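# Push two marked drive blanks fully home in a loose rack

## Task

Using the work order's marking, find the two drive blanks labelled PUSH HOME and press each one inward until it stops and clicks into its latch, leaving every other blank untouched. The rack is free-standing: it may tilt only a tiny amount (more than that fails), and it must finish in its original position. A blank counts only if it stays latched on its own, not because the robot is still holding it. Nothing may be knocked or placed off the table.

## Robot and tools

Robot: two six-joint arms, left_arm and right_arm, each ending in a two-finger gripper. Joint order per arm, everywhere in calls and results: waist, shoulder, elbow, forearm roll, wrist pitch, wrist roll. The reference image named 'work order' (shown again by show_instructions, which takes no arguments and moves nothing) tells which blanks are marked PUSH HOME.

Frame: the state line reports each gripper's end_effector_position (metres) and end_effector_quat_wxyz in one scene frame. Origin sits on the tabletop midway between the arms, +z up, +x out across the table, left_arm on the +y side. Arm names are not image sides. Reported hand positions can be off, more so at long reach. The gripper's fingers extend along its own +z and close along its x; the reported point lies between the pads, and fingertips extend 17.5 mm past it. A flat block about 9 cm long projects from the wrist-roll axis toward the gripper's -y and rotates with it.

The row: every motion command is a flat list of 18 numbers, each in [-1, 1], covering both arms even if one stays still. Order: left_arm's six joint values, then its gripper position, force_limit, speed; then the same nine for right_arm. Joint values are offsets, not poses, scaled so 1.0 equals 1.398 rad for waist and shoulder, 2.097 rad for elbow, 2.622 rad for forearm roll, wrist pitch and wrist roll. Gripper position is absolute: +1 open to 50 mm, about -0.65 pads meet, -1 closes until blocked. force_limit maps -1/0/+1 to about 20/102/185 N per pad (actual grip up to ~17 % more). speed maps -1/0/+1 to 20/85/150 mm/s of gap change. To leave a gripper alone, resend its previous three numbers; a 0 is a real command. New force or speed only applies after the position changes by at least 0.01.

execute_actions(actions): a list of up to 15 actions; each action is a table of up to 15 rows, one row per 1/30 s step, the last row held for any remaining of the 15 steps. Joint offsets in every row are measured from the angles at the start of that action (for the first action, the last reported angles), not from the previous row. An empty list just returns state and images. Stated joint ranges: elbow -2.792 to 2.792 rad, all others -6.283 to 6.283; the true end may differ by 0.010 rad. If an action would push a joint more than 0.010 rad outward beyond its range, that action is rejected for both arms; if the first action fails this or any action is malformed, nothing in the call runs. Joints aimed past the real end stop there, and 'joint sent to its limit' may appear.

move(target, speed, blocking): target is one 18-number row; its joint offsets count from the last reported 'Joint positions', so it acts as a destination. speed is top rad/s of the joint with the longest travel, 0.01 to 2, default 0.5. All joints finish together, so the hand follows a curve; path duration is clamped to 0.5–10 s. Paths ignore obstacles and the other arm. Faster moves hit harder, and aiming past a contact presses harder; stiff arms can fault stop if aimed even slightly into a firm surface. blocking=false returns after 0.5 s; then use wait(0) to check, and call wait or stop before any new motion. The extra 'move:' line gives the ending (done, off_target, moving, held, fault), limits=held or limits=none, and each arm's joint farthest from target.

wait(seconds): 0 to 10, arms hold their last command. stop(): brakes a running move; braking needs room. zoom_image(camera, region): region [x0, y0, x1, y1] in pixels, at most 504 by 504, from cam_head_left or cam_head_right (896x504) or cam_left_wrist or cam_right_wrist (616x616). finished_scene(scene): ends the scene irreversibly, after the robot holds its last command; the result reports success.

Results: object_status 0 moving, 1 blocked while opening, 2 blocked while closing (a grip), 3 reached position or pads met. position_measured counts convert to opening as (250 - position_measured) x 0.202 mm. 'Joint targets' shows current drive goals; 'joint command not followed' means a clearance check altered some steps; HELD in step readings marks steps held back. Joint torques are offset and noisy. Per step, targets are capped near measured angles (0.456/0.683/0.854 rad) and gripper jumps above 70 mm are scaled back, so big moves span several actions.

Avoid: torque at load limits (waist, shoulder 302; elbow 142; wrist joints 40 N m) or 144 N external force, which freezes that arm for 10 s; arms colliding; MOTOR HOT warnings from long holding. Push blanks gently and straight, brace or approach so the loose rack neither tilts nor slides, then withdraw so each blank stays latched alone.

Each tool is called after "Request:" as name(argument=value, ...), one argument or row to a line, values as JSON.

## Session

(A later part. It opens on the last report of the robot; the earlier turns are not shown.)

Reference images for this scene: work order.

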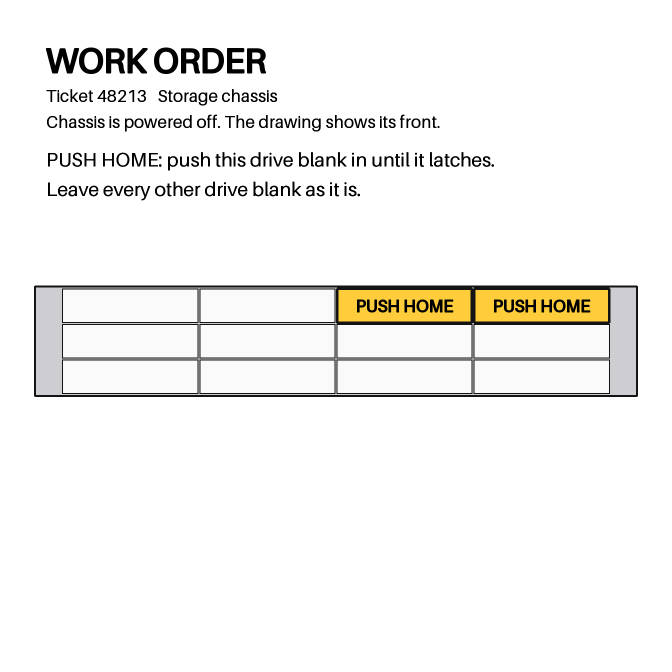

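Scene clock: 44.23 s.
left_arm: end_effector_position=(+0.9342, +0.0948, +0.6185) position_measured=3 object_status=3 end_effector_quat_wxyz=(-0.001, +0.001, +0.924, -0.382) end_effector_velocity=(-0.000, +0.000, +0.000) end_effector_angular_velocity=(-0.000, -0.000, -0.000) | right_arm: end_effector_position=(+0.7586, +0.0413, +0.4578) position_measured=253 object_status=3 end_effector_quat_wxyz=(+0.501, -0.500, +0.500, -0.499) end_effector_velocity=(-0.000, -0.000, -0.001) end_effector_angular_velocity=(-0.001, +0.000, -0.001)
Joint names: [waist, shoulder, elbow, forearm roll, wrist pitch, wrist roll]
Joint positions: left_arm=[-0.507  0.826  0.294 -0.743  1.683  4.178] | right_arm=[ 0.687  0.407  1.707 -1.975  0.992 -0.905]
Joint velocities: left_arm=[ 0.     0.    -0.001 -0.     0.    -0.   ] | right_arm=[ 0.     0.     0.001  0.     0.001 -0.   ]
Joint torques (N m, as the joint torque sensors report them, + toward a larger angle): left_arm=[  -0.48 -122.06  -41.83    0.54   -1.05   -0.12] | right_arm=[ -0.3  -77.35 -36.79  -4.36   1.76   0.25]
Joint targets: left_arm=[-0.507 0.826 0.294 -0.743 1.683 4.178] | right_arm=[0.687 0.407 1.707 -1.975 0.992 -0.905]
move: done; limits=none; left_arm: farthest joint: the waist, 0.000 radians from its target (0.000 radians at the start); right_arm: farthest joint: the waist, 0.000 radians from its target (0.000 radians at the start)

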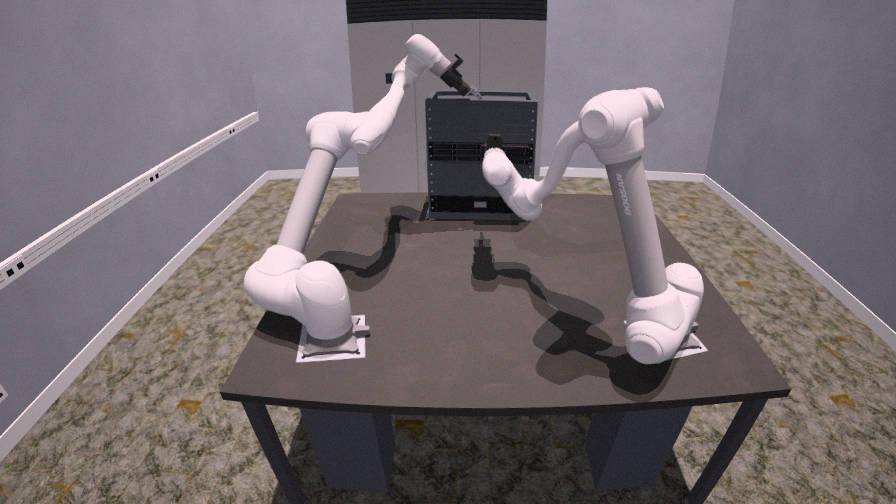

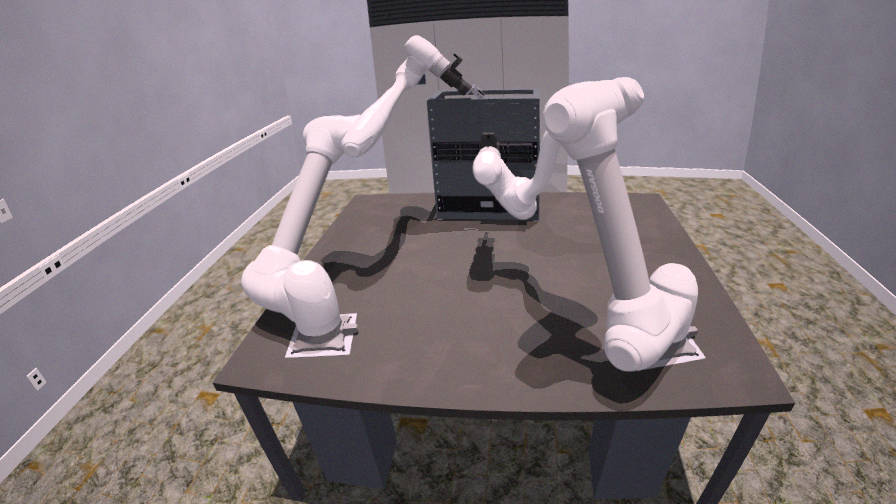

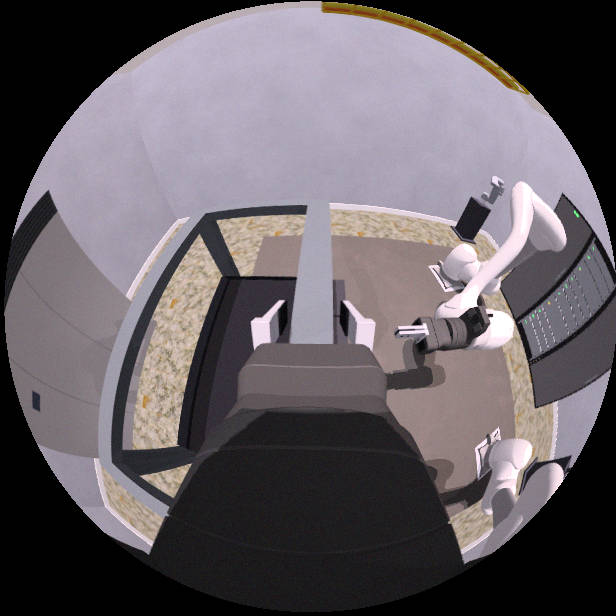

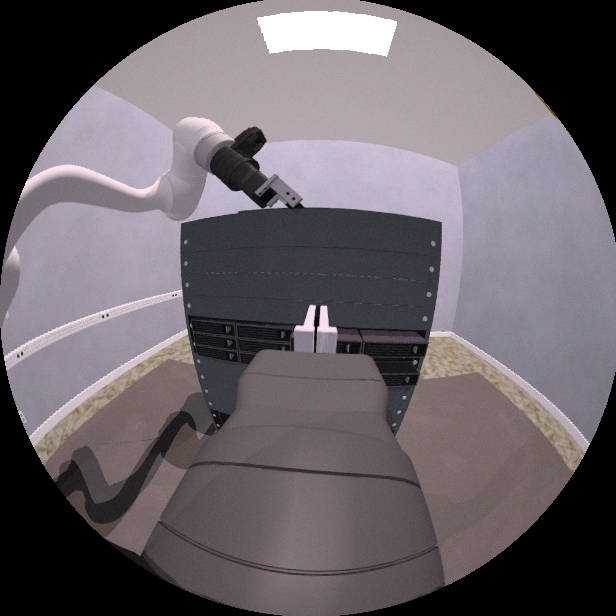

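Request:
move(
  target=[0,-0.0124,0.0231,0.001,-0.0088,0.008,1,0,0, 0,0,0,0,0,0,-1,0,0],
  speed=0.03,
)

Request:
zoom_image(
  camera="cam_left_wrist",
  region=[230,240,400,360],
)

Scene clock: 49.43 s.
left_arm: end_effector_position=(+0.9343, +0.0949, +0.6105) position_measured=3 object_status=3 end_effector_quat_wxyz=(-0.001, +0.001, +0.924, -0.382) end_effector_velocity=(-0.000, +0.000, -0.001) end_effector_angular_velocity=(+0.001, +0.001, -0.001) | right_arm: end_effector_position=(+0.7586, +0.0413, +0.4578) position_measured=253 object_status=3 end_effector_quat_wxyz=(+0.501, -0.500, +0.500, -0.499) end_effector_velocity=(-0.000, +0.000, -0.000) end_effector_angular_velocity=(-0.001, +0.000, +0.000)
Joint names: [waist, shoulder, elbow, forearm roll, wrist pitch, wrist roll]
Joint positions: left_arm=[-0.507  0.809  0.342 -0.74   1.66   4.199] | right_arm=[ 0.687  0.407  1.707 -1.975  0.992 -0.905]
Joint velocities: left_arm=[-0.    -0.     0.001  0.     0.002  0.   ] | right_arm=[ 0.  0.  0. -0. -0. -0.]
Joint torques (N m, as the joint torque sensors report them, + toward a larger angle): left_arm=[   0.52 -123.26  -42.49    0.85   -0.84   -0.05] | right_arm=[ -0.01 -78.9  -36.14  -4.33   1.66   0.36]
Joint targets: left_arm=[-0.507 0.809 0.342 -0.740 1.660 4.199] | right_arm=[0.687 0.407 1.707 -1.975 0.992 -0.905]
move: done; limits=none; left_arm: farthest joint: the waist, 0.000 radians from its target (0.000 radians at the start); right_arm: farthest joint: the waist, 0.000 radians from its target (0.000 radians at the start)

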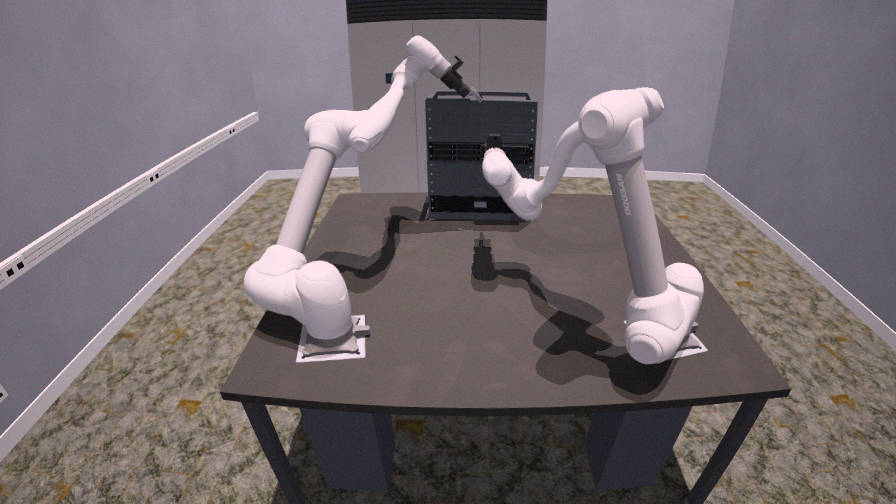

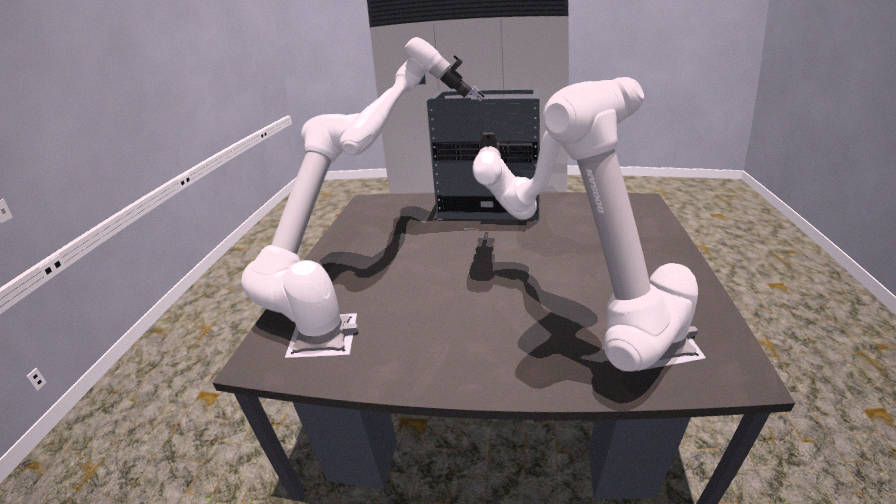

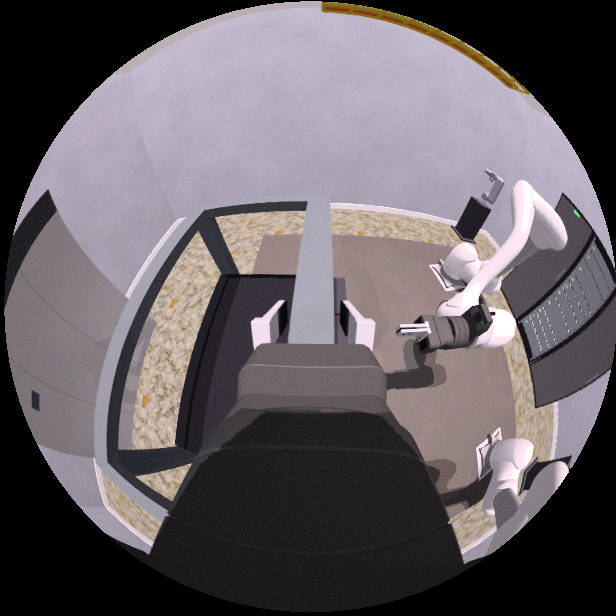

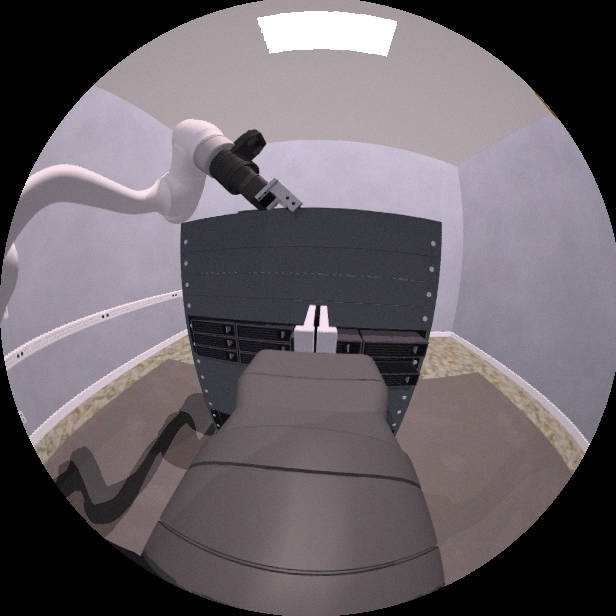

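Region (230, 240, 400, 360) of cam_left_wrist's 616x616 image, scaled by 2.965, with more detail than that image has; it fills the top 356 rows of this view, and the rest is white.

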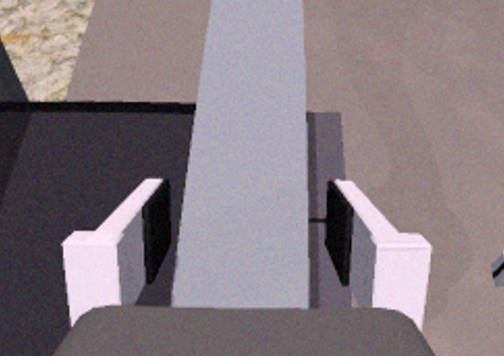

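Request:
move(
  target=[0,-0.004,0.0082,0.0003,-0.0031,0.0028,1,0,0, 0,0,0,0,0,0,-1,0,0],
  speed=0.02,
)

Request:
execute_actions(
  actions=[
    [[0,0,0,0,0,0,-1,0,-1,0,0,0,0,0,0,-1,0,0]],
    [[0,0,0,0,0,0,-1,0,-1,0,0,0,0,0,0,-1,0,0]],
  ],
)

Scene clock: 52.33 s.
left_arm: end_effector_position=(+0.9344, +0.0949, +0.6070) position_measured=3 object_status=3 end_effector_quat_wxyz=(-0.002, +0.001, +0.924, -0.382) end_effector_velocity=(+0.000, +0.000, -0.000) end_effector_angular_velocity=(+0.000, -0.000, -0.000) | right_arm: end_effector_position=(+0.7586, +0.0413, +0.4578) position_measured=253 object_status=3 end_effector_quat_wxyz=(+0.501, -0.500, +0.500, -0.499) end_effector_velocity=(-0.000, -0.000, -0.001) end_effector_angular_velocity=(-0.001, +0.001, -0.000)
Joint names: [waist, shoulder, elbow, forearm roll, wrist pitch, wrist roll]
Joint positions: left_arm=[-0.507  0.803  0.36  -0.739  1.652  4.206] | right_arm=[ 0.687  0.407  1.707 -1.975  0.992 -0.905]
Joint velocities: left_arm=[ 0.001  0.001 -0.001  0.     0.     0.001] | right_arm=[ 0.     0.     0.001 -0.     0.    -0.   ]
Joint torques (N m, as the joint torque sensors report them, + toward a larger angle): left_arm=[  -0.24 -122.28  -42.02    0.65   -0.99   -0.24] | right_arm=[ -0.45 -78.73 -36.1   -4.25   1.52   0.32]
Joint targets: left_arm=[-0.507 0.803 0.360 -0.739 1.652 4.206] | right_arm=[0.687 0.407 1.707 -1.975 0.992 -0.905]
move: done; limits=none; left_arm: farthest joint: the waist, 0.000 radians from its target (0.000 radians at the start); right_arm: farthest joint: the waist, 0.000 radians from its target (0.000 radians at the start)

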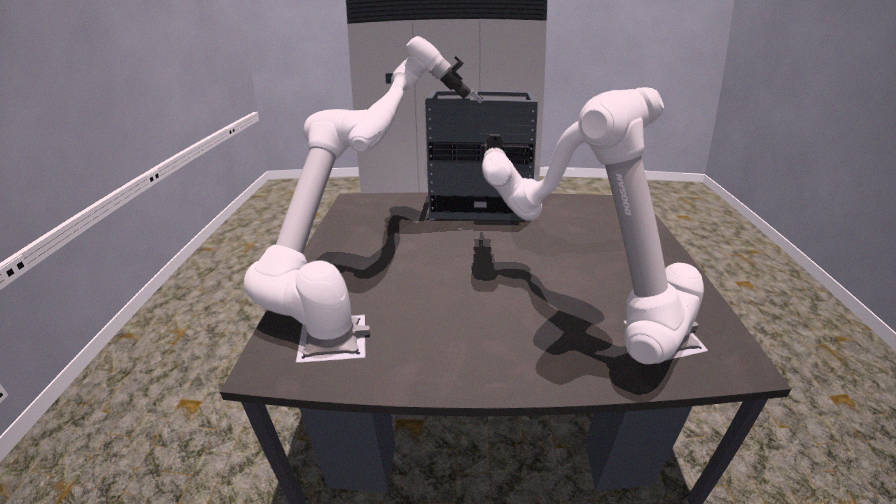

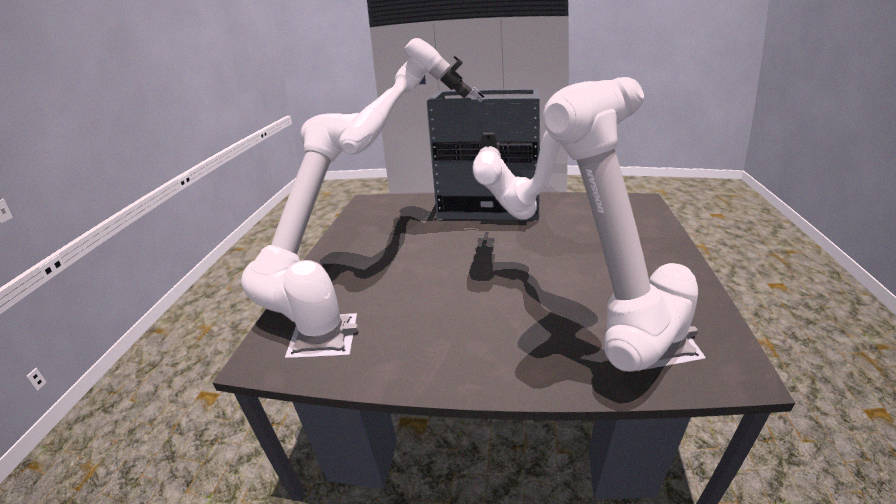

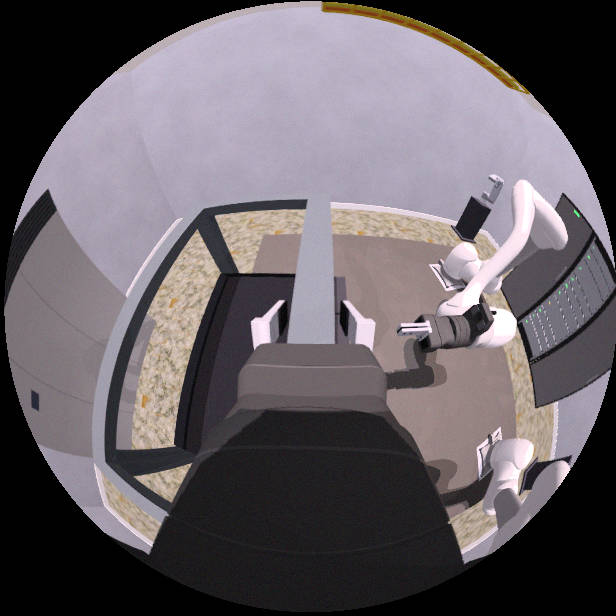

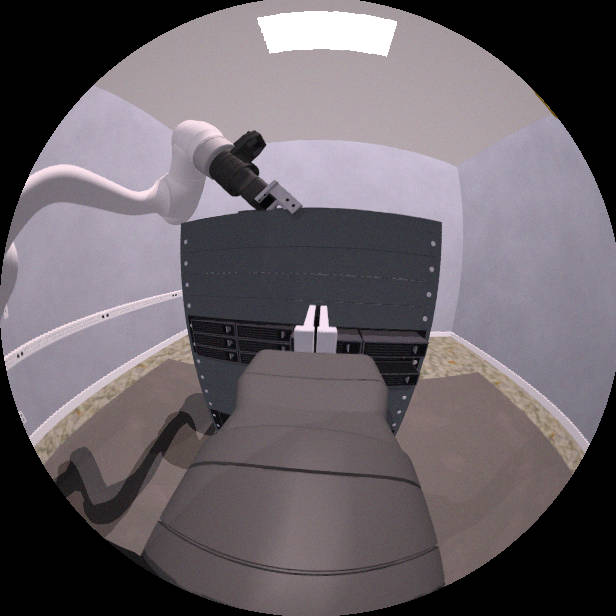

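Scene clock: 53.33 s.
left_arm: end_effector_position=(+0.9346, +0.0950, +0.6070) position_measured=58 object_status=2 end_effector_quat_wxyz=(-0.001, +0.001, +0.924, -0.382) end_effector_velocity=(-0.000, +0.000, -0.000) end_effector_angular_velocity=(+0.002, +0.002, -0.000) | right_arm: end_effector_position=(+0.7586, +0.0413, +0.4578) position_measured=253 object_status=3 end_effector_quat_wxyz=(+0.501, -0.500, +0.500, -0.499) end_effector_velocity=(-0.000, +0.000, -0.000) end_effector_angular_velocity=(-0.001, +0.000, +0.001)
Joint names: [waist, shoulder, elbow, forearm roll, wrist pitch, wrist roll]
Joint positions: left_arm=[-0.507  0.803  0.36  -0.739  1.651  4.206] | right_arm=[ 0.687  0.407  1.707 -1.975  0.992 -0.905]
Joint velocities: left_arm=[ 0.    -0.     0.     0.001  0.002 -0.001] | right_arm=[-0.    -0.     0.001 -0.001 -0.001 -0.   ]
Joint torques (N m, as the joint torque sensors report them, + toward a larger angle): left_arm=[  -5.4  -137.84  -42.36   -2.46    9.53   -0.13] | right_arm=[  0.88 -79.1  -36.56  -4.18   1.77  -0.01]
Joint targets: left_arm=[-0.507 0.803 0.360 -0.739 1.651 4.206] | right_arm=[0.687 0.407 1.707 -1.975 0.992 -0.905]
Step readings (joint positions; steps 1 to 15: 1st action; 16 to 30: 2nd action):
0: left_arm=[-0.507 0.803 0.360 -0.739 1.652 4.206] | right_arm=[0.687 0.407 1.707 -1.975 0.992 -0.905]
1: left_arm=[-0.507 0.803 0.360 -0.739 1.652 4.206] | right_arm=[0.687 0.407 1.707 -1.975 0.992 -0.905]
2: left_arm=[-0.507 0.803 0.360 -0.739 1.652 4.206] | right_arm=[0.687 0.407 1.707 -1.975 0.992 -0.905]
4: left_arm=[-0.507 0.803 0.360 -0.739 1.652 4.206] | right_arm=[0.687 0.407 1.707 -1.975 0.992 -0.905]
8: left_arm=[-0.507 0.803 0.360 -0.739 1.652 4.206] | right_arm=[0.687 0.407 1.707 -1.975 0.992 -0.905]
15: left_arm=[-0.507 0.803 0.360 -0.739 1.651 4.206] | right_arm=[0.687 0.407 1.707 -1.975 0.992 -0.905]
16: left_arm=[-0.507 0.803 0.360 -0.739 1.651 4.206] | right_arm=[0.687 0.407 1.707 -1.975 0.992 -0.905]
17: left_arm=[-0.507 0.803 0.360 -0.739 1.651 4.206] | right_arm=[0.687 0.407 1.707 -1.975 0.992 -0.905]
19: left_arm=[-0.507 0.803 0.360 -0.739 1.651 4.206] | right_arm=[0.687 0.407 1.707 -1.975 0.992 -0.905]
23: left_arm=[-0.507 0.803 0.360 -0.739 1.651 4.206] | right_arm=[0.687 0.407 1.707 -1.975 0.992 -0.905]
30: Joint positions above

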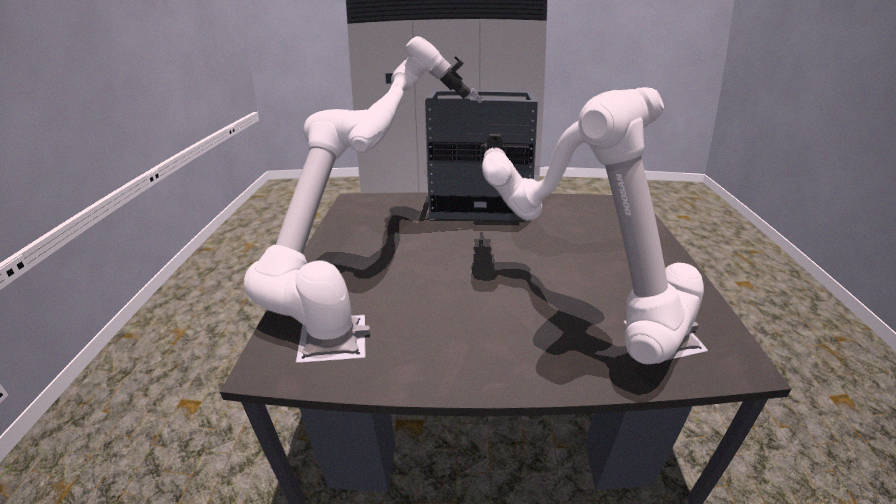

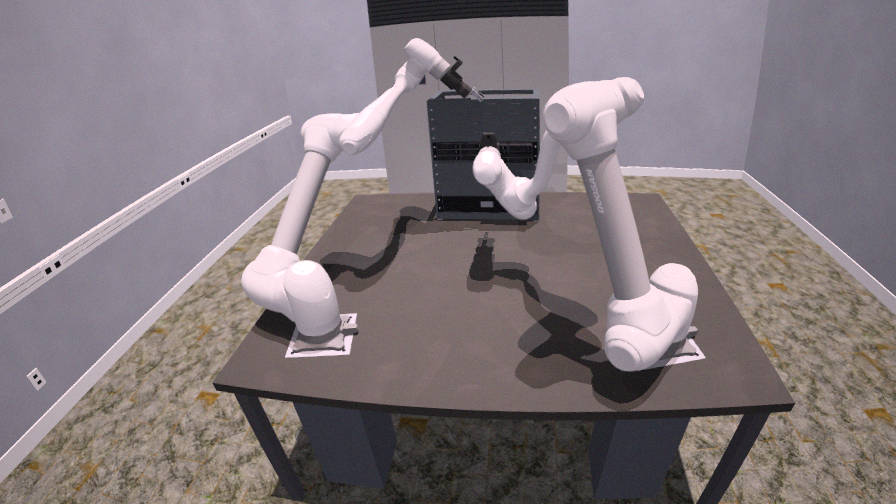

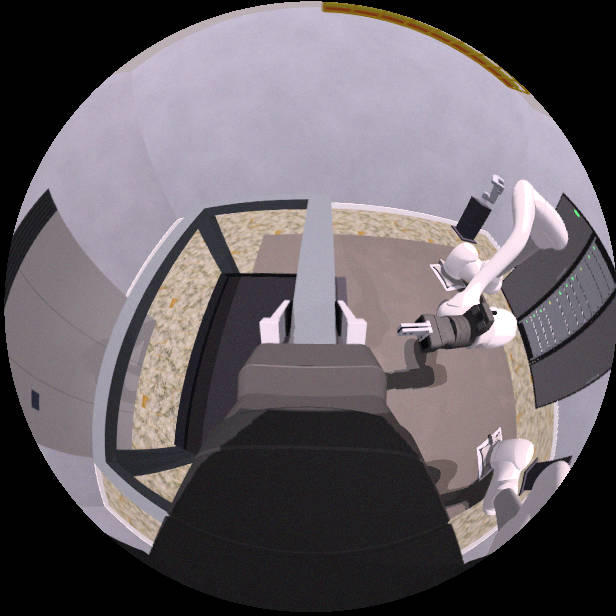

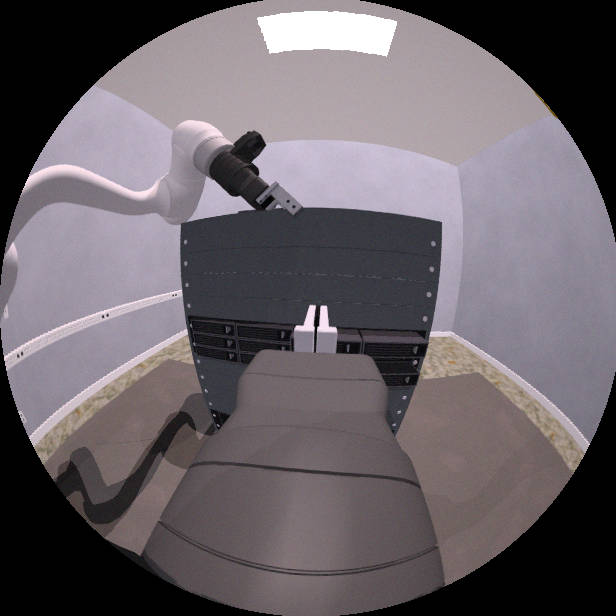

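Request:
move(
  target=[0,0,0,0,0,0,-1,0,-1, -0.0595,0.0082,0.0199,-0.0379,-0.0149,0.0361,-1,0,0],
  speed=0.25,
)

Request:
zoom_image(
  camera="cam_right_wrist",
  region=[150,240,470,400],
)

Scene clock: 60.33 s.
left_arm: end_effector_position=(+0.9346, +0.0950, +0.6070) position_measured=58 object_status=2 end_effector_quat_wxyz=(-0.001, +0.001, +0.924, -0.382) end_effector_velocity=(+0.000, -0.000, -0.000) end_effector_angular_velocity=(+0.000, +0.000, +0.001) | right_arm: end_effector_position=(+0.7986, -0.0036, +0.4302) position_measured=253 object_status=3 end_effector_quat_wxyz=(+0.501, -0.500, +0.499, -0.500) end_effector_velocity=(+0.000, -0.000, +0.000) end_effector_angular_velocity=(+0.000, -0.001, -0.001)
Joint names: [waist, shoulder, elbow, forearm roll, wrist pitch, wrist roll]
Joint positions: left_arm=[-0.507  0.803  0.36  -0.739  1.651  4.206] | right_arm=[ 0.604  0.419  1.748 -2.075  0.953 -0.811]
Joint velocities: left_arm=[-0.    -0.     0.001  0.    -0.001 -0.001] | right_arm=[ 0.     0.    -0.    -0.     0.001  0.   ]
Joint torques (N m, as the joint torque sensors report them, + toward a larger angle): left_arm=[  -4.81 -138.48  -43.31   -2.44    9.8    -0.17] | right_arm=[ -1.   -79.32 -35.48  -4.19   1.88   0.23]
Joint targets: left_arm=[-0.507 0.803 0.360 -0.739 1.651 4.206] | right_arm=[0.604 0.419 1.748 -2.075 0.953 -0.811]
move: done; limits=none; left_arm: farthest joint: the waist, 0.000 radians from its target (0.000 radians at the start); right_arm: farthest joint: the waist, 0.000 radians from its target (0.083 radians at the start)

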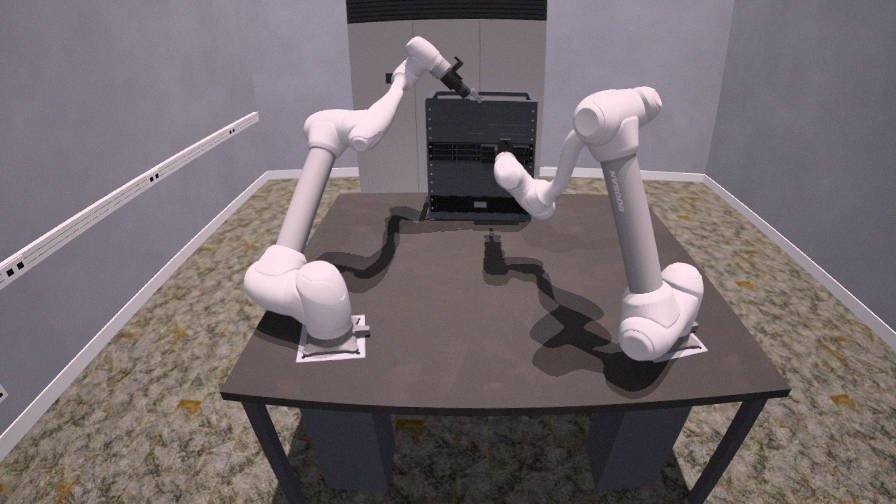

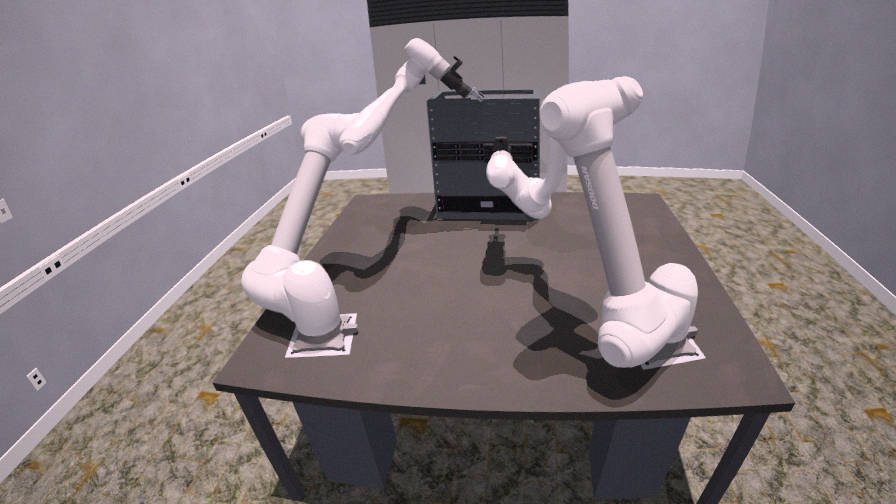

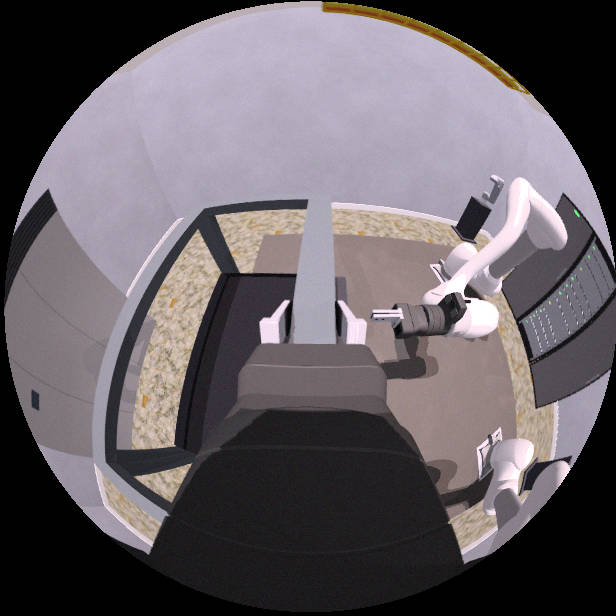

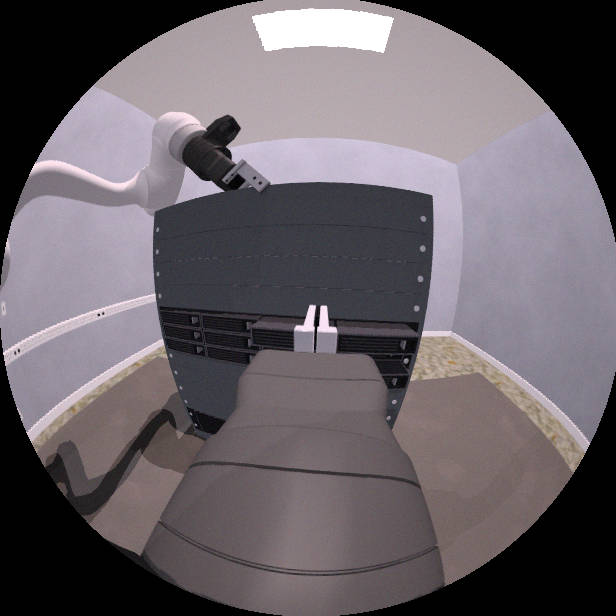

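Region (150, 240, 470, 400) of cam_right_wrist's 616x616 image, scaled by 1.575, with more detail than that image has.

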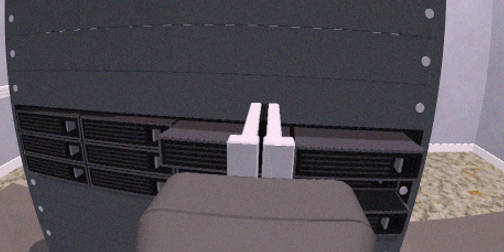

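Request:
move(
  target=[0,0,0,0,0,0,-1,0,-1, 0.0057,0.0465,-0.0286,0.0016,0.003,0.0008,-1,0,0],
  speed=0.15,
)

Request:
zoom_image(
  camera="cam_right_wrist",
  region=[190,240,430,380],
)

Scene clock: 65.63 s.
left_arm: end_effector_position=(+0.9346, +0.0950, +0.6070) position_measured=58 object_status=2 end_effector_quat_wxyz=(-0.001, +0.001, +0.924, -0.382) end_effector_velocity=(-0.000, +0.000, -0.001) end_effector_angular_velocity=(+0.001, +0.002, +0.000) | right_arm: end_effector_position=(+0.8184, +0.0251, +0.4102) position_measured=253 object_status=3 end_effector_quat_wxyz=(+0.501, -0.500, +0.500, -0.499) end_effector_velocity=(-0.000, -0.000, +0.000) end_effector_angular_velocity=(-0.000, -0.001, -0.000)
Joint names: [waist, shoulder, elbow, forearm roll, wrist pitch, wrist roll]
Joint positions: left_arm=[-0.507  0.803  0.36  -0.739  1.651  4.206] | right_arm=[ 0.612  0.484  1.688 -2.07   0.961 -0.809]
Joint velocities: left_arm=[ 0.     0.    -0.     0.     0.001 -0.001] | right_arm=[ 0.    -0.     0.    -0.001  0.001  0.   ]
Joint torques (N m, as the joint torque sensors report them, + toward a larger angle): left_arm=[  -4.37 -138.72  -43.08   -2.28    9.31   -0.28] | right_arm=[ -0.05 -84.73 -35.87  -4.25   1.79   0.35]
Joint targets: left_arm=[-0.507 0.803 0.360 -0.739 1.651 4.206] | right_arm=[0.612 0.484 1.688 -2.070 0.961 -0.809]
move: done; limits=none; left_arm: farthest joint: the waist, 0.000 radians from its target (0.000 radians at the start); right_arm: farthest joint: the waist, 0.000 radians from its target (0.008 radians at the start)

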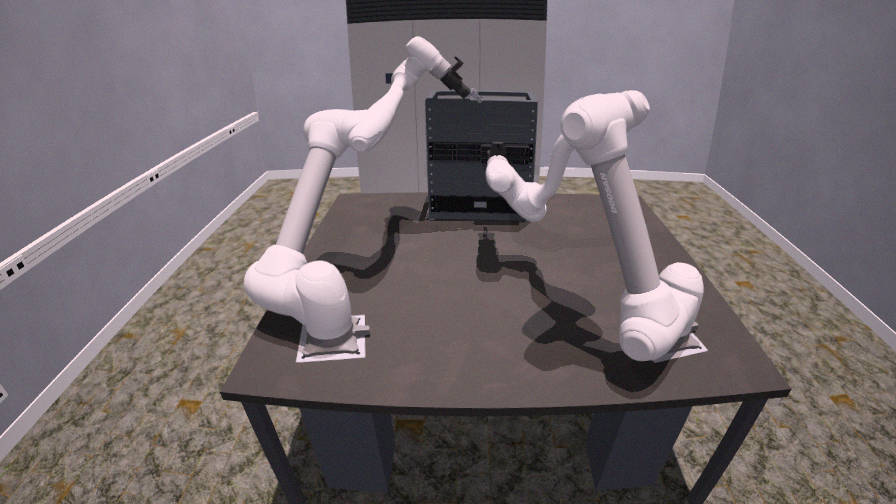

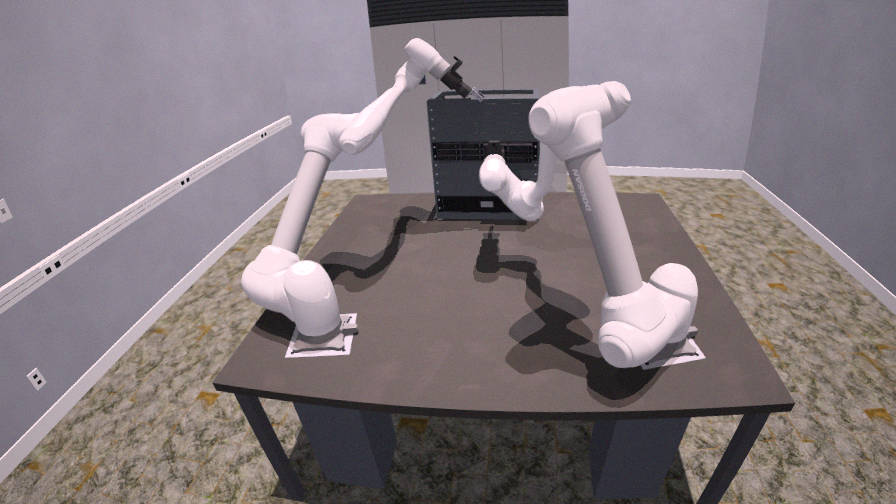

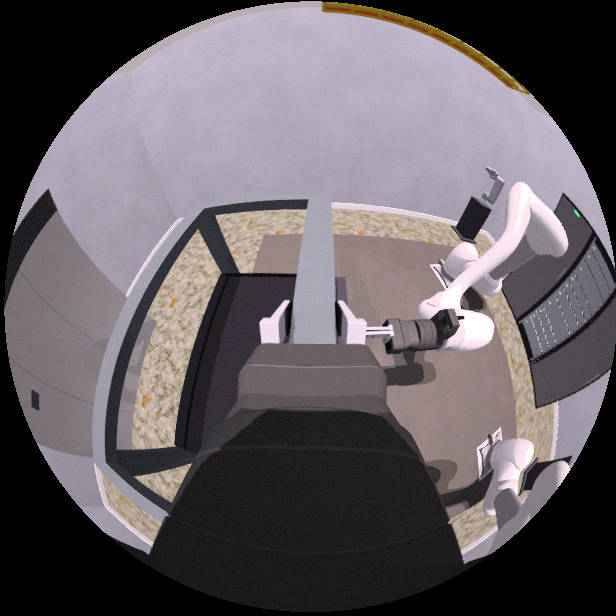

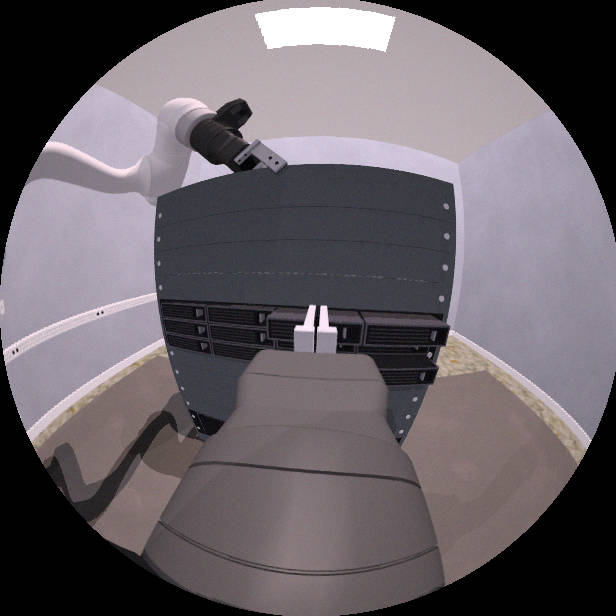

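Region (190, 240, 430, 380) of cam_right_wrist's 616x616 image, scaled by 2.100, with more detail than that image has; it fills the top 294 rows of this view, and the rest is white.

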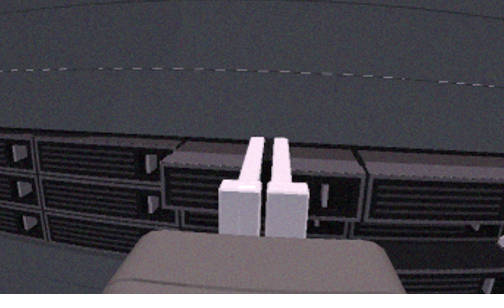

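Request:
move(
  target=[0,0,0,0,0,0,-1,0,-1, -0.0135,0.0192,-0.0108,-0.0071,-0.0043,0.0052,-1,0,0],
  speed=0.08,
)

Request:
zoom_image(
  camera="cam_right_wrist",
  region=[190,240,430,380],
)

Scene clock: 70.23 s.
left_arm: end_effector_position=(+0.9346, +0.0950, +0.6070) position_measured=58 object_status=2 end_effector_quat_wxyz=(-0.001, +0.001, +0.924, -0.382) end_effector_velocity=(+0.000, -0.000, -0.000) end_effector_angular_velocity=(-0.000, -0.000, +0.000) | right_arm: end_effector_position=(+0.8383, +0.0250, +0.4004) position_measured=253 object_status=3 end_effector_quat_wxyz=(+0.501, -0.500, +0.500, -0.499) end_effector_velocity=(+0.000, +0.000, +0.001) end_effector_angular_velocity=(+0.001, -0.001, +0.000)
Joint names: [waist, shoulder, elbow, forearm roll, wrist pitch, wrist roll]
Joint positions: left_arm=[-0.507  0.803  0.36  -0.739  1.651  4.206] | right_arm=[ 0.593  0.51   1.666 -2.089  0.949 -0.795]
Joint velocities: left_arm=[-0.  0. -0.  0. -0.  0.] | right_arm=[ 0.    -0.    -0.001 -0.001  0.001  0.001]
Joint torques (N m, as the joint torque sensors report them, + toward a larger angle): left_arm=[  -4.   -139.08  -42.91   -2.41    9.68   -0.27] | right_arm=[ -0.77 -85.86 -34.81  -4.33   1.96   0.12]
Joint targets: left_arm=[-0.507 0.803 0.360 -0.739 1.651 4.206] | right_arm=[0.593 0.510 1.666 -2.089 0.949 -0.795]
move: done; limits=none; left_arm: farthest joint: the waist, 0.000 radians from its target (0.000 radians at the start); right_arm: farthest joint: the waist, 0.000 radians from its target (0.019 radians at the start)

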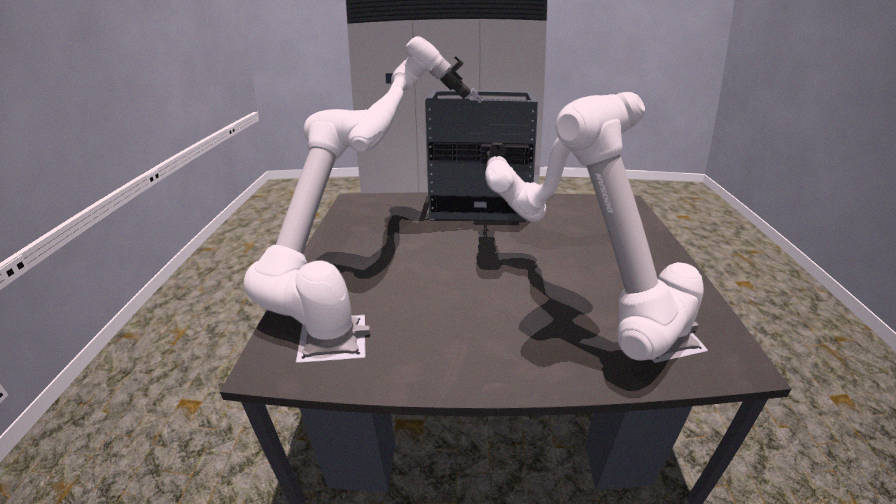

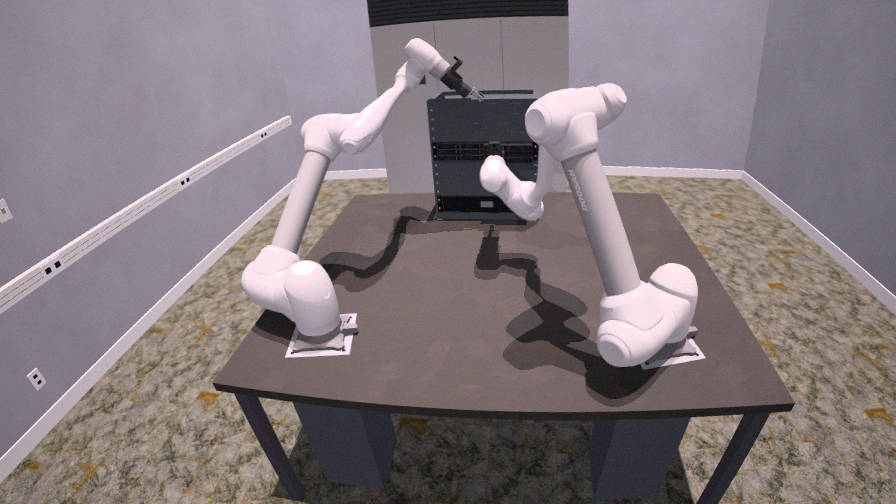

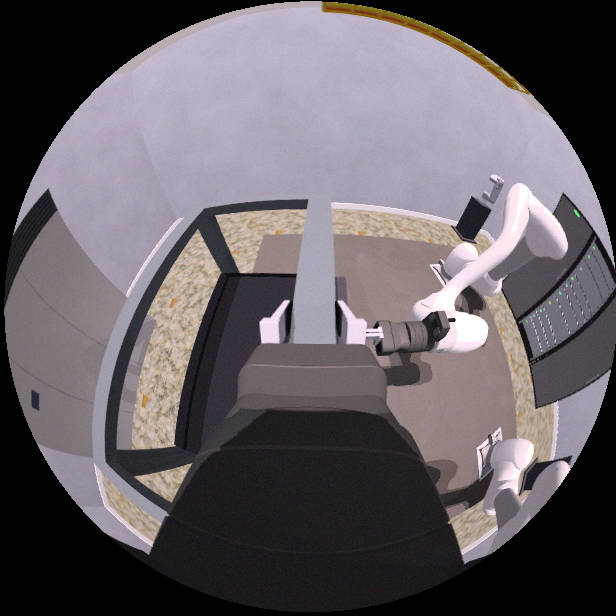

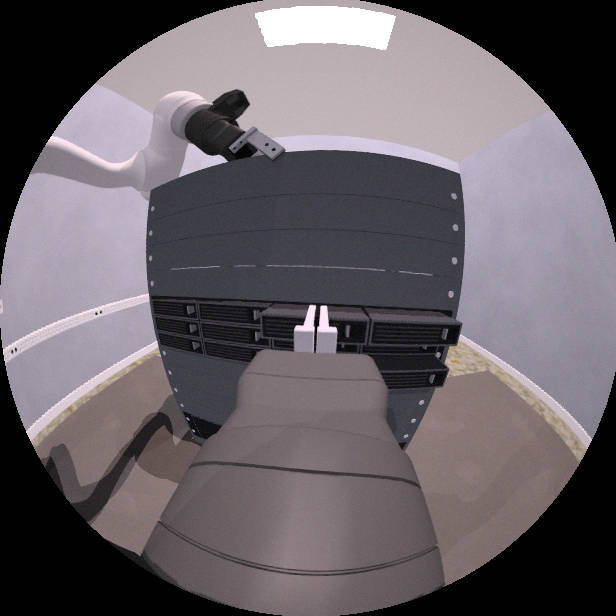

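Region (190, 240, 430, 380) of cam_right_wrist's 616x616 image, scaled by 2.100, with more detail than that image has; it fills the top 294 rows of this view, and the rest is white.

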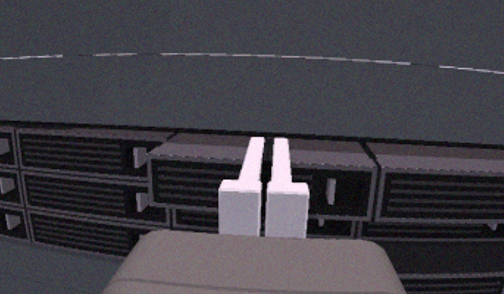

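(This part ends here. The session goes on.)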